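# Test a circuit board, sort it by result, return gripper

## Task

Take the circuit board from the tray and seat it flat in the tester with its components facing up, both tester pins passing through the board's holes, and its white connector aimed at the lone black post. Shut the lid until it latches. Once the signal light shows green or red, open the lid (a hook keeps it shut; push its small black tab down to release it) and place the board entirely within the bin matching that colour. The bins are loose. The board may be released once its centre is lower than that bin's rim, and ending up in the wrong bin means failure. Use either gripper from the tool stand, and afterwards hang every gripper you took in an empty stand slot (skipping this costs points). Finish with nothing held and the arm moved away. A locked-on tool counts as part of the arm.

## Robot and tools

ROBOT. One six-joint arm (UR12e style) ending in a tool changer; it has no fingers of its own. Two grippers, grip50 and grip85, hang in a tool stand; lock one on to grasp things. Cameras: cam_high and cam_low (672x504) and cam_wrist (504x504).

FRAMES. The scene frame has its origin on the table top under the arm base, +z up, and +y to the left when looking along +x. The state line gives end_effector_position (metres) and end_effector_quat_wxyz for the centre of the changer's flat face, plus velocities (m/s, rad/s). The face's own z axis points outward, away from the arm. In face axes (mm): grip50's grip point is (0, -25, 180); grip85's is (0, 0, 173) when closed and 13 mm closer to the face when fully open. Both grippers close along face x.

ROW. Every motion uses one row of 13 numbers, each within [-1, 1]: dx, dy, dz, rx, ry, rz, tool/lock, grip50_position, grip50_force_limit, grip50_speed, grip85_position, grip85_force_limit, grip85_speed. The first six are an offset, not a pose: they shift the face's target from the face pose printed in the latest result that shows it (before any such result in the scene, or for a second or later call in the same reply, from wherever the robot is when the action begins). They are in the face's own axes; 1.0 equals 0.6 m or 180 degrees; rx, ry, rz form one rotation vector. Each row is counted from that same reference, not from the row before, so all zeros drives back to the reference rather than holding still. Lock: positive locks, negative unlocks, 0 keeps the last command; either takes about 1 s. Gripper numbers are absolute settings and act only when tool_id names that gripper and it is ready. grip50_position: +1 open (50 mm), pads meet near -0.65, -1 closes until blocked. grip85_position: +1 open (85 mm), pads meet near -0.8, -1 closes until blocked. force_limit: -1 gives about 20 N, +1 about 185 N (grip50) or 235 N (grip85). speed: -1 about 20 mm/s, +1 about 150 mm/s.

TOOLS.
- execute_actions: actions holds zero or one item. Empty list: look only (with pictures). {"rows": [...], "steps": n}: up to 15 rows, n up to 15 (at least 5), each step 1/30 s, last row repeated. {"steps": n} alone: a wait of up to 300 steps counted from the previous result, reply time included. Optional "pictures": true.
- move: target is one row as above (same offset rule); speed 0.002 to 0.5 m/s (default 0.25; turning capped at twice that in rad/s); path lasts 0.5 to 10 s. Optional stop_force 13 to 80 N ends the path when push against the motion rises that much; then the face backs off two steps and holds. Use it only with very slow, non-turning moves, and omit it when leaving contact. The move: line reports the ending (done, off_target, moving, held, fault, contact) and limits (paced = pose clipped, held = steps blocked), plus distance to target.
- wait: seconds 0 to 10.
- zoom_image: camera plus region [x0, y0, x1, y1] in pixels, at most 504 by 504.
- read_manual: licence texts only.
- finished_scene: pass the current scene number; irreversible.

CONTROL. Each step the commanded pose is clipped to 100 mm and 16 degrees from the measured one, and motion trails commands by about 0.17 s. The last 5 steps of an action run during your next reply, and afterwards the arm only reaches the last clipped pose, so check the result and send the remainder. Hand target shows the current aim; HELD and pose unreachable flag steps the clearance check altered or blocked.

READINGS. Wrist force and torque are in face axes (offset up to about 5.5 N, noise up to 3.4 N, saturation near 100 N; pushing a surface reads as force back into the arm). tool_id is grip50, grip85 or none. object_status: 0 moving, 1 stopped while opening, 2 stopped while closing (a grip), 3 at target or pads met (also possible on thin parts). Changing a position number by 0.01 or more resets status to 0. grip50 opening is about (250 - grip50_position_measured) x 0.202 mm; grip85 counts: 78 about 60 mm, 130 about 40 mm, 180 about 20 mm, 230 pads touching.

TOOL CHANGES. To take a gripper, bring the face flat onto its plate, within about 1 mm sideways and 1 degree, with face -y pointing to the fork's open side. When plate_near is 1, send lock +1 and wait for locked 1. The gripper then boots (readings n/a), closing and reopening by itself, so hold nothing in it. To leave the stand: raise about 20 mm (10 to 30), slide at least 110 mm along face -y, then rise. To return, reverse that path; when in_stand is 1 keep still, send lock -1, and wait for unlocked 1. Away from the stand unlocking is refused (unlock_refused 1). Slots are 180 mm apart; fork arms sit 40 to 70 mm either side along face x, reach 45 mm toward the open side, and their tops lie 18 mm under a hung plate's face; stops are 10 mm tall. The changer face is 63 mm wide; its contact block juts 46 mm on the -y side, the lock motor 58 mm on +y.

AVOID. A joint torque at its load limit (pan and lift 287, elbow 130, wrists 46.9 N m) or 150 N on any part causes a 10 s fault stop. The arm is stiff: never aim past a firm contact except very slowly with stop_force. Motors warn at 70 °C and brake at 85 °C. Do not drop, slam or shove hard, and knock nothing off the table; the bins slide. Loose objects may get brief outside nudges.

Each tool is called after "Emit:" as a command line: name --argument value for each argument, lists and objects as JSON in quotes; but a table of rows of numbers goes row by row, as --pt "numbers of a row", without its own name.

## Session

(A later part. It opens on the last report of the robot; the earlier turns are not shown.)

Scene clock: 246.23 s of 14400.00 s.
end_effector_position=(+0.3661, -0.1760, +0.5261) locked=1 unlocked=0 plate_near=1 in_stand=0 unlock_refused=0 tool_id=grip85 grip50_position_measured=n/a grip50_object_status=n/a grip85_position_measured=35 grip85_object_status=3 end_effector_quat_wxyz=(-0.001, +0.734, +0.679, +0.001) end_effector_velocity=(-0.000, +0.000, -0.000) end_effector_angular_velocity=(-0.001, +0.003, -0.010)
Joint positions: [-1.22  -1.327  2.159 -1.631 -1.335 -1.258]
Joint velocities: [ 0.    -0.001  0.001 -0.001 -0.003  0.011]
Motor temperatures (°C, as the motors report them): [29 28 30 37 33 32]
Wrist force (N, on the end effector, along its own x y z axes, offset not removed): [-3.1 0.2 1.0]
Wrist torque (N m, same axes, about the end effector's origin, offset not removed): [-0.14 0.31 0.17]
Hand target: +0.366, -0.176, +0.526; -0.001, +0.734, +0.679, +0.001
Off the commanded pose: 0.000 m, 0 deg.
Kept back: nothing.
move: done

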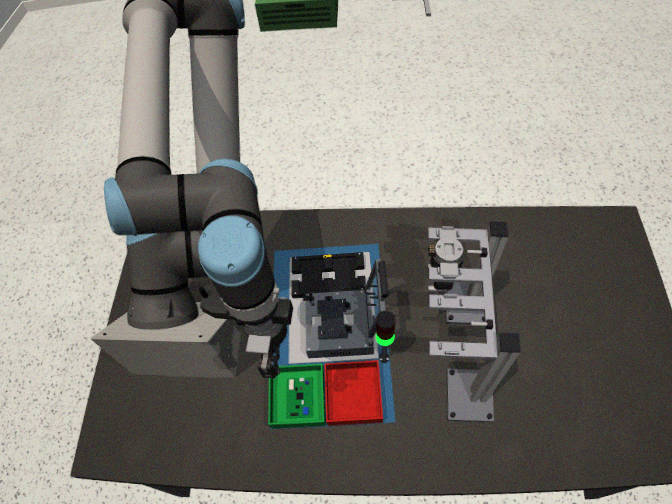

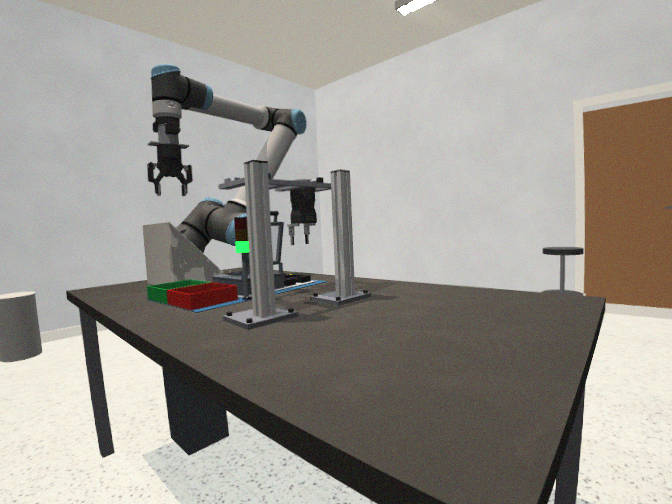

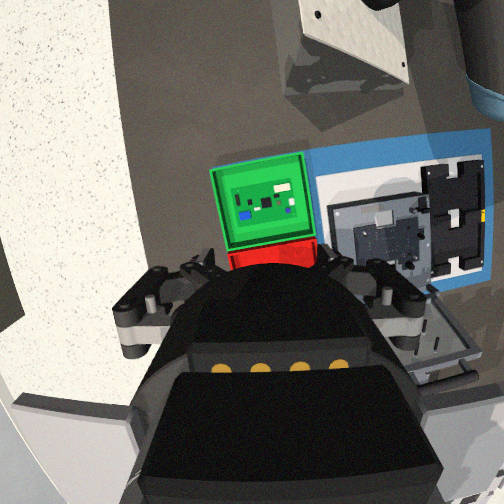

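Emit:
move --target '[0.1565,0.429,-0.02,0,0,-0.0018,0,0,0,0,-1,-0.6,0]' --speed 0.15

Emit:
move --target '[0,0,0.252,0,0,0,0,0,0,0,-1,-0.6,0]' --speed 0.04 --stop_force 13

Scene clock: 248.80 s of 14400.00 s.
end_effector_position=(+0.6297, -0.1022, +0.5382) locked=1 unlocked=0 plate_near=1 in_stand=0 unlock_refused=0 tool_id=grip85 grip50_position_measured=n/a grip50_object_status=n/a grip85_position_measured=231 grip85_object_status=3 end_effector_quat_wxyz=(-0.001, +0.732, +0.681, +0.001) end_effector_velocity=(+0.001, +0.000, -0.000) end_effector_angular_velocity=(-0.000, +0.001, -0.000)
Joint positions: [-0.858 -1.192  1.841 -1.549 -1.095 -0.974]
Joint velocities: [ 0.002  0.002 -0.003  0.001 -0.     0.002]
Motor temperatures (°C, as the motors report them): [29 28 30 37 33 32]
Wrist force (N, on the end effector, along its own x y z axes, offset not removed): [-0.1 -3.5 -4.1]
Wrist torque (N m, same axes, about the end effector's origin, offset not removed): [-0.30 -0.02 0.00]
Hand target: +0.630, -0.102, +0.538; -0.001, +0.732, +0.681, +0.001
Off the commanded pose: 0.000 m, 0 deg.
Kept back: nothing.
move: done

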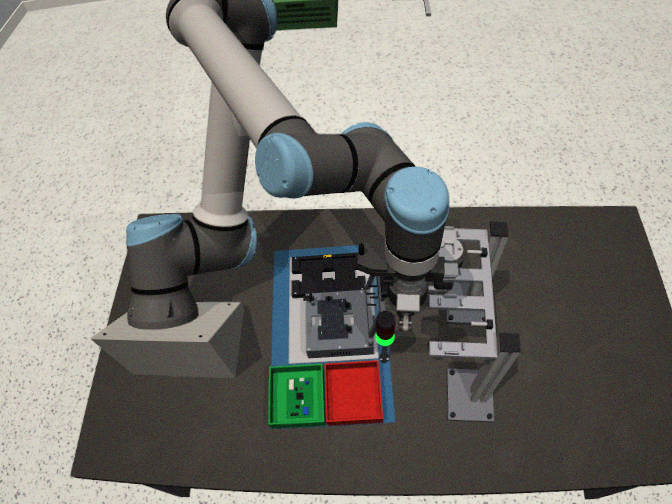

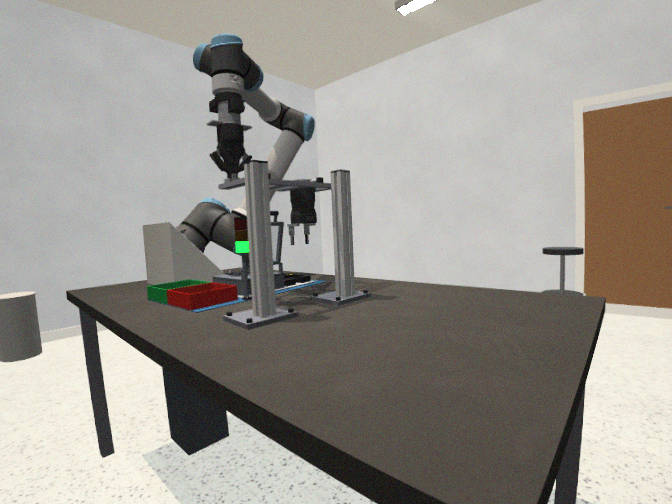

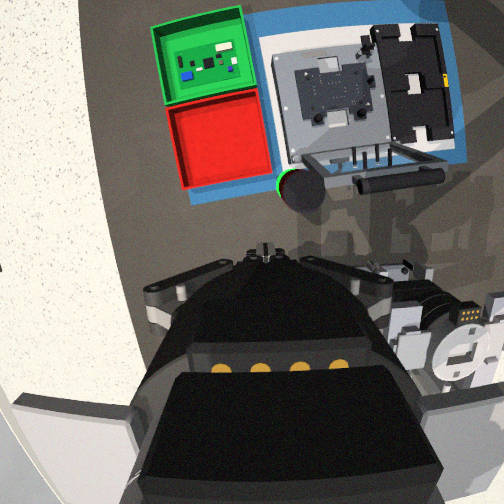

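Scene clock: 252.93 s of 14400.00 s.
end_effector_position=(+0.6296, -0.1017, +0.3872) locked=1 unlocked=0 plate_near=1 in_stand=0 unlock_refused=0 tool_id=grip85 grip50_position_measured=n/a grip50_object_status=n/a grip85_position_measured=231 grip85_object_status=3 end_effector_quat_wxyz=(-0.001, +0.732, +0.681, +0.001) end_effector_velocity=(-0.000, -0.000, -0.002) end_effector_angular_velocity=(-0.001, +0.001, -0.000)
Joint positions: [-0.759 -1.143  2.029 -1.83  -1.036 -0.884]
Joint velocities: [ 0.001  0.001  0.002 -0.004 -0.001  0.002]
Motor temperatures (°C, as the motors report them): [29 28 30 37 33 32]
Wrist force (N, on the end effector, along its own x y z axes, offset not removed): [-5.4 -1.5 -1.0]
Wrist torque (N m, same axes, about the end effector's origin, offset not removed): [-0.19 0.34 0.12]
Hand target: +0.630, -0.102, +0.387; -0.001, +0.732, +0.681, +0.001
Off the commanded pose: 0.000 m, 0 deg.
Kept back: nothing.
move: done

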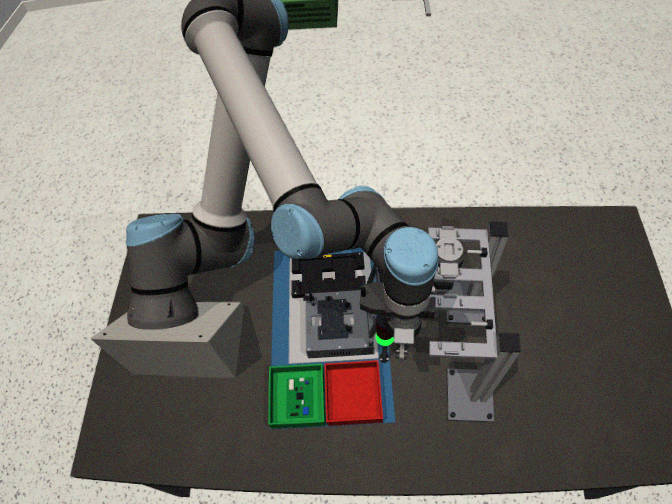

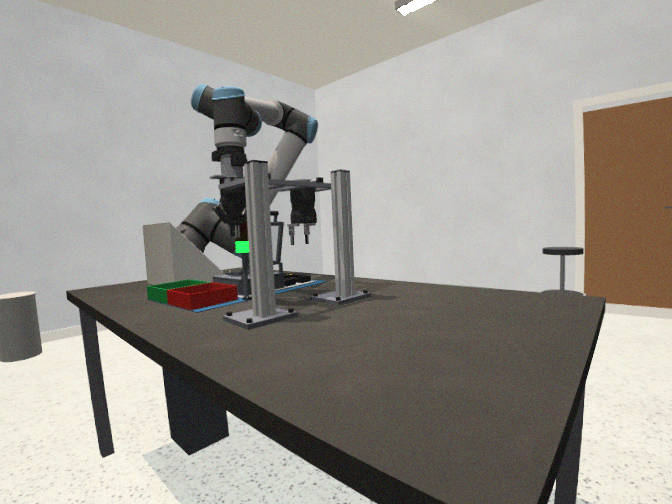

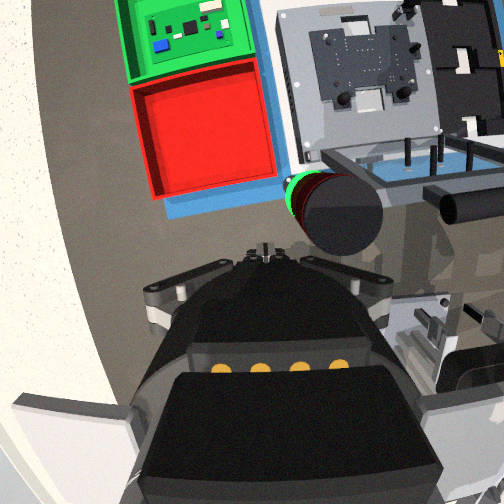

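Emit:
move --target '[-0.0013,0.1652,0,0,0,0,0,0,0,0,-1,-0.6,0]' --speed 0.03 --stop_force 13

Emit:
move --target '[0,0,0.045,0,0,0,0,0,0,0,-1,-0.6,0]' --speed 0.006 --stop_force 13

Scene clock: 256.80 s of 14400.00 s.
end_effector_position=(+0.7283, -0.1095, +0.3871) locked=1 unlocked=0 plate_near=1 in_stand=0 unlock_refused=0 tool_id=grip85 grip50_position_measured=n/a grip50_object_status=n/a grip85_position_measured=231 grip85_object_status=3 end_effector_quat_wxyz=(-0.001, +0.732, +0.681, +0.001) end_effector_velocity=(+0.002, -0.000, -0.000) end_effector_angular_velocity=(-0.000, +0.001, +0.001)
Joint positions: [-0.677 -1.029  1.854 -1.812 -0.989 -0.804]
Joint velocities: [ 0.001  0.002 -0.003  0.     0.     0.   ]
Motor temperatures (°C, as the motors report them): [29 28 30 37 33 32]
Wrist force (N, on the end effector, along its own x y z axes, offset not removed): [-5.3 -2.3 -0.9]
Wrist torque (N m, same axes, about the end effector's origin, offset not removed): [-0.21 0.37 0.14]
Hand target: +0.728, -0.110, +0.387; -0.001, +0.732, +0.681, +0.001
Off the commanded pose: 0.000 m, 0 deg.
Kept back: nothing.
move: done

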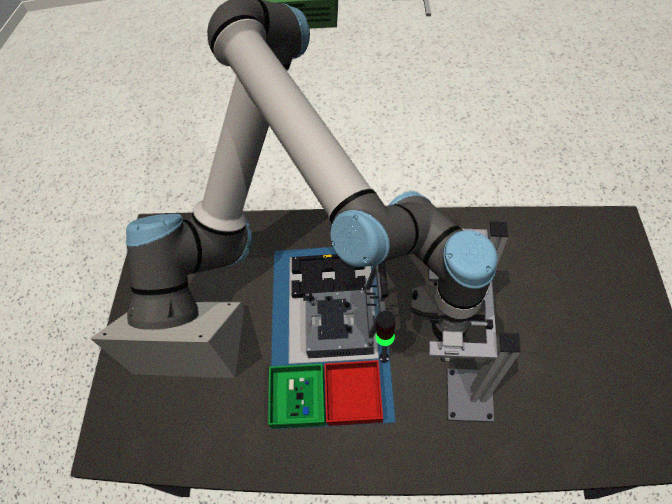

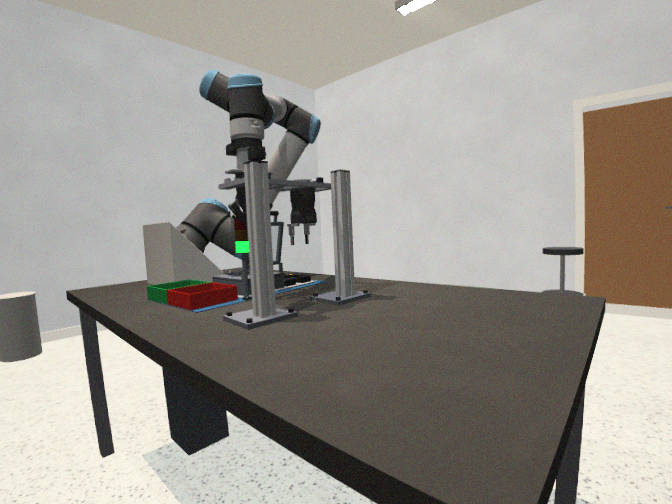

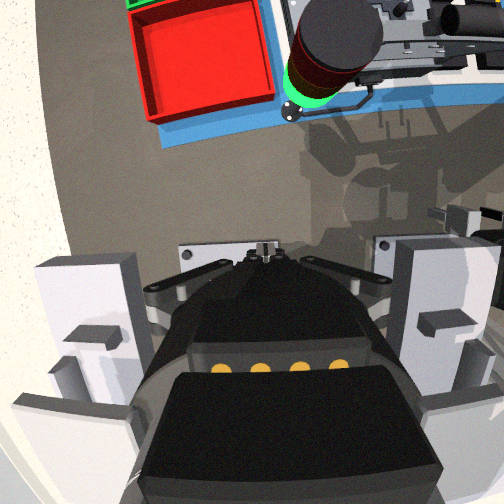

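Scene clock: 261.67 s of 14400.00 s.
end_effector_position=(+0.7282, -0.1095, +0.3604) locked=1 unlocked=0 plate_near=1 in_stand=1 unlock_refused=0 tool_id=grip85 grip50_position_measured=n/a grip50_object_status=n/a grip85_position_measured=231 grip85_object_status=3 end_effector_quat_wxyz=(-0.001, +0.732, +0.681, +0.000) end_effector_velocity=(-0.000, -0.000, +0.000) end_effector_angular_velocity=(+0.001, +0.001, -0.000)
Joint positions: [-0.659 -1.014  1.879 -1.862 -0.979 -0.786]
Joint velocities: [-0.001  0.    -0.     0.002 -0.    -0.001]
Motor temperatures (°C, as the motors report them): [29 28 30 37 33 32]
Wrist force (N, on the end effector, along its own x y z axes, offset not removed): [4.1 30.6 -18.5]
Wrist torque (N m, same axes, about the end effector's origin, offset not removed): [-0.80 -1.22 -1.46]
Hand target: +0.728, -0.109, +0.361; -0.001, +0.732, +0.681, +0.001
Off the commanded pose: 0.000 m, 0 deg.
Kept back: nothing.
move: contact

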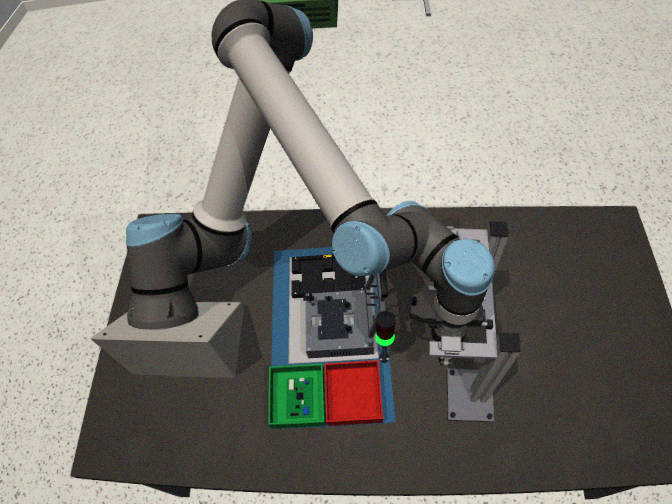

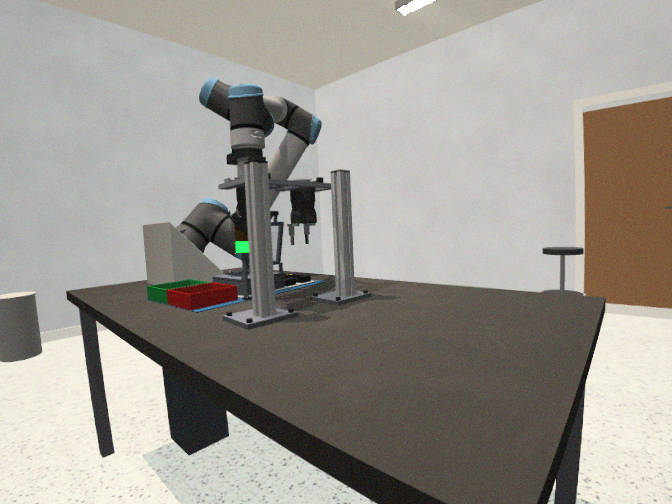

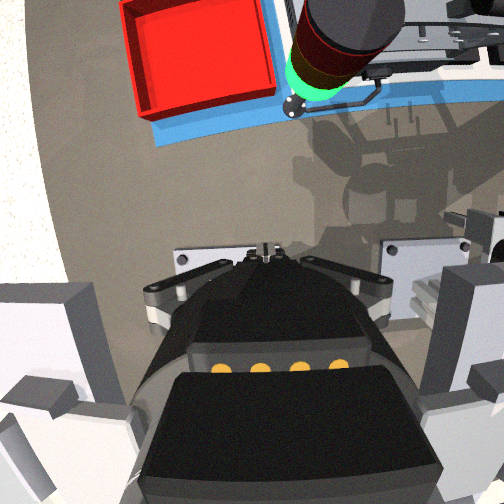

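Emit:
move --target '[0,0,0,0,0,0,-1,0,0,0,-1,-0.6,0]'

Emit:
wait --seconds 1

Scene clock: 262.60 s of 14400.00 s.
end_effector_position=(+0.7282, -0.1095, +0.3604) locked=0 unlocked=0 plate_near=1 in_stand=1 unlock_refused=0 tool_id=none grip50_position_measured=n/a grip50_object_status=n/a grip85_position_measured=n/a grip85_object_status=n/a end_effector_quat_wxyz=(-0.001, +0.732, +0.681, +0.000) end_effector_velocity=(-0.000, -0.000, -0.000) end_effector_angular_velocity=(-0.001, +0.001, -0.001)
Joint positions: [-0.659 -1.014  1.879 -1.862 -0.979 -0.786]
Joint velocities: [-0.     0.     0.    -0.    -0.001  0.001]
Motor temperatures (°C, as the motors report them): [29 28 30 37 33 32]
Wrist force (N, on the end effector, along its own x y z axes, offset not removed): [4.1 17.0 -10.6]
Wrist torque (N m, same axes, about the end effector's origin, offset not removed): [-0.11 0.10 -1.16]
Hand target: +0.728, -0.109, +0.360; -0.001, +0.732, +0.681, +0.000
Off the commanded pose: 0.000 m, 0 deg.
Kept back: nothing.
move: done

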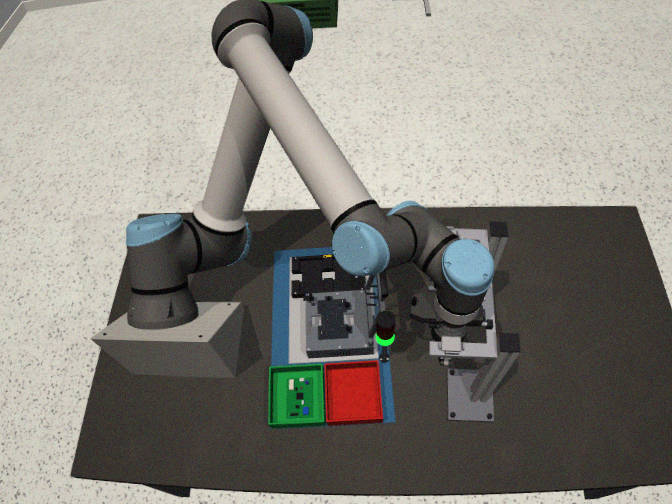

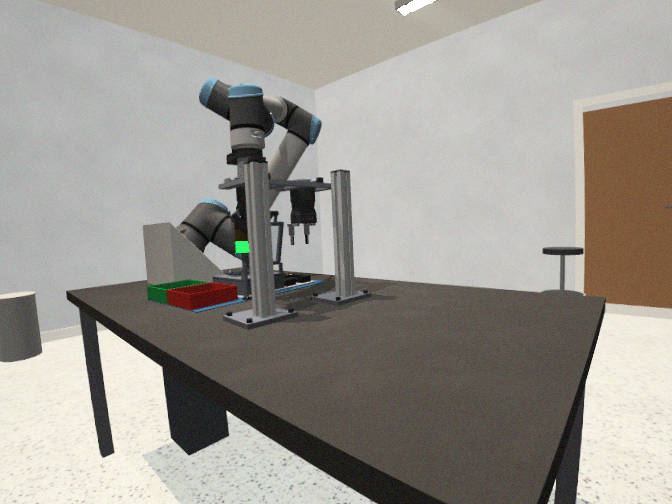

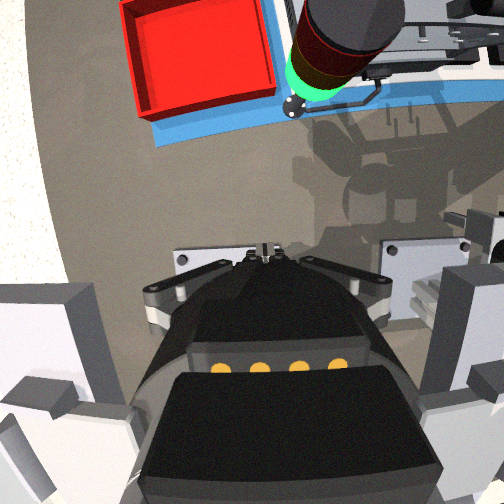

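Scene clock: 263.60 s of 14400.00 s.
end_effector_position=(+0.7282, -0.1095, +0.3604) locked=0 unlocked=1 plate_near=1 in_stand=1 unlock_refused=0 tool_id=none grip50_position_measured=n/a grip50_object_status=n/a grip85_position_measured=n/a grip85_object_status=n/a end_effector_quat_wxyz=(-0.001, +0.732, +0.681, +0.000) end_effector_velocity=(-0.000, -0.000, -0.000) end_effector_angular_velocity=(-0.000, +0.001, +0.001)
Joint positions: [-0.659 -1.014  1.879 -1.862 -0.979 -0.786]
Joint velocities: [-0.    -0.     0.     0.    -0.001 -0.001]
Motor temperatures (°C, as the motors report them): [29 28 30 37 33 32]
Wrist force (N, on the end effector, along its own x y z axes, offset not removed): [4.1 15.8 -9.9]
Wrist torque (N m, same axes, about the end effector's origin, offset not removed): [0.12 0.12 -0.77]
Hand target: +0.728, -0.109, +0.360; -0.001, +0.732, +0.681, +0.000
Off the commanded pose: 0.000 m, 0 deg.
Kept back: nothing.
Steps of this call (steps 1 to 30: nothing new was sent). Readings (end_effector_position | what the end effector reports):
1: (+0.7282, -0.1095, +0.3604) | locked=0 unlocked=0 plate_near=1 in_stand=1 unlock_refused=0 tool_id=none grip50_position_measured=n/a grip50_object_status=n/a grip85_position_measured=n/a grip85_object_status=n/a
2: (+0.7282, -0.1095, +0.3604) | locked=0 unlocked=0 plate_near=1 in_stand=1 unlock_refused=0 tool_id=none grip50_position_measured=n/a grip50_object_status=n/a grip85_position_measured=n/a grip85_object_status=n/a
4: (+0.7282, -0.1095, +0.3604) | locked=0 unlocked=1 plate_near=1 in_stand=1 unlock_refused=0 tool_id=none grip50_position_measured=n/a grip50_object_status=n/a grip85_position_measured=n/a grip85_object_status=n/a
8: (+0.7282, -0.1095, +0.3604) | locked=0 unlocked=1 plate_near=1 in_stand=1 unlock_refused=0 tool_id=none grip50_position_measured=n/a grip50_object_status=n/a grip85_position_measured=n/a grip85_object_status=n/a
30: the state above

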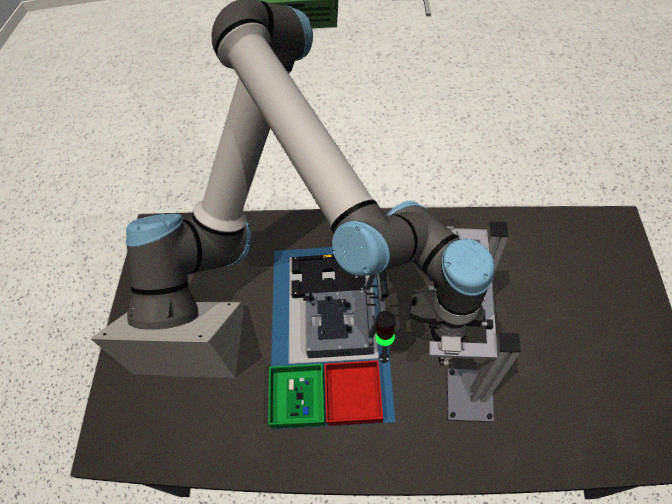

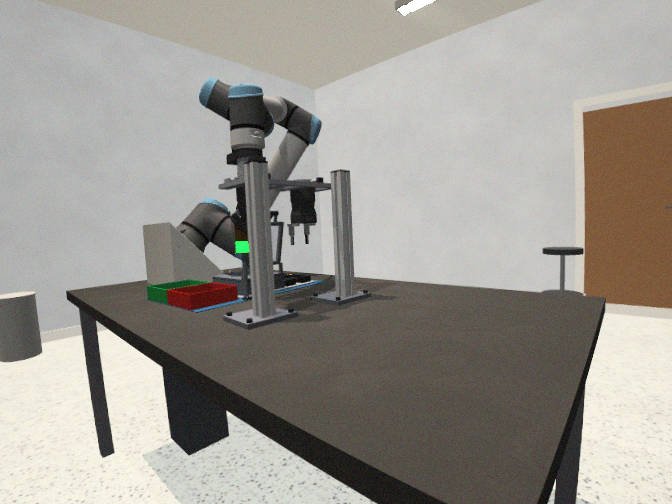

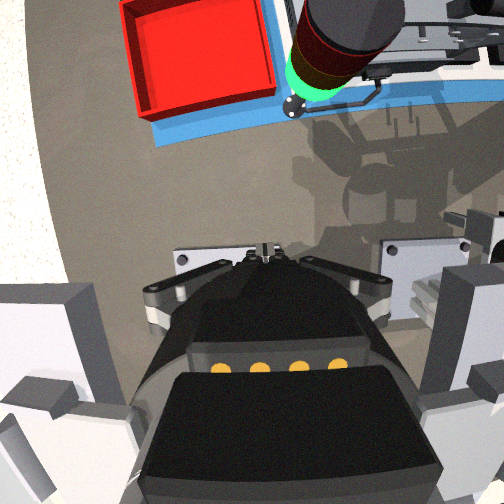

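Emit:
move --target '[0,0,-0.15,0,0,0,0,0,0,0,-1,-0.6,0]' --speed 0.05

Emit:
finished_scene --scene 2

Scene clock: 266.00 s of 14400.00 s.
end_effector_position=(+0.7283, -0.1097, +0.4502) locked=0 unlocked=1 plate_near=0 in_stand=0 unlock_refused=0 tool_id=none grip50_position_measured=n/a grip50_object_status=n/a grip85_position_measured=n/a grip85_object_status=n/a end_effector_quat_wxyz=(-0.001, +0.732, +0.681, +0.001) end_effector_velocity=(+0.000, -0.000, +0.002) end_effector_angular_velocity=(-0.001, -0.001, +0.000)
Joint positions: [-0.719 -1.054  1.785 -1.696 -1.013 -0.845]
Joint velocities: [-0.001 -0.    -0.003  0.002 -0.001 -0.001]
Motor temperatures (°C, as the motors report them): [29 28 30 37 33 32]
Wrist force (N, on the end effector, along its own x y z axes, offset not removed): [-4.0 0.0 1.5]
Wrist torque (N m, same axes, about the end effector's origin, offset not removed): [0.02 0.34 0.04]
Hand target: +0.728, -0.110, +0.450; -0.001, +0.732, +0.681, +0.001
Off the commanded pose: 0.000 m, 0 deg.
Kept back: nothing.
move: done

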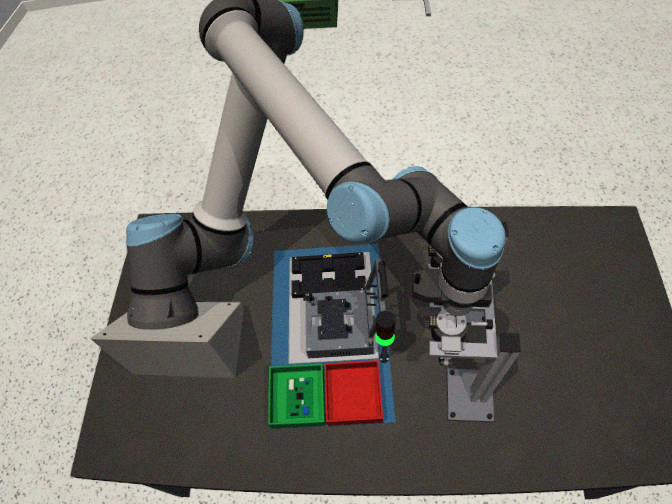

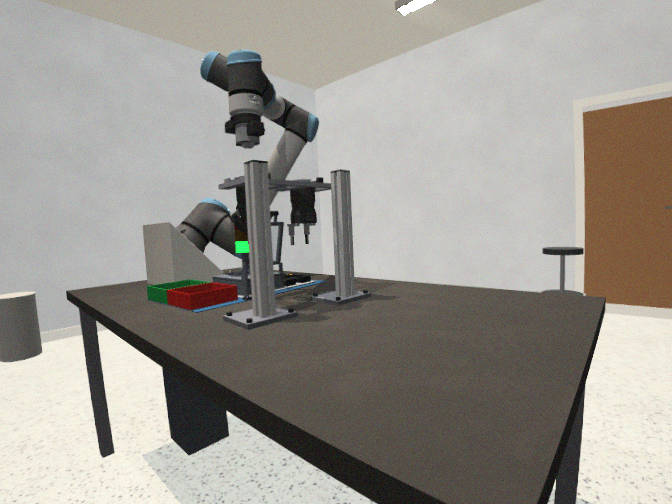

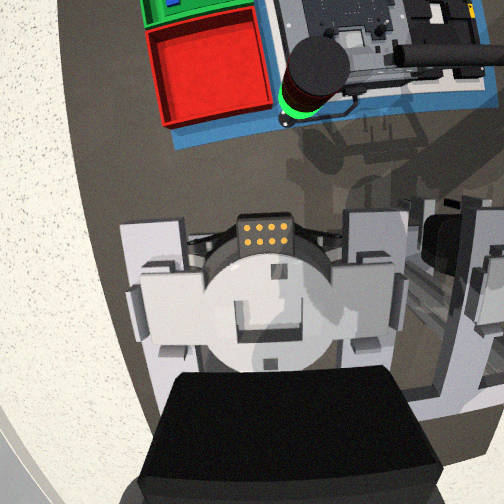

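The scene is finished: the task was done.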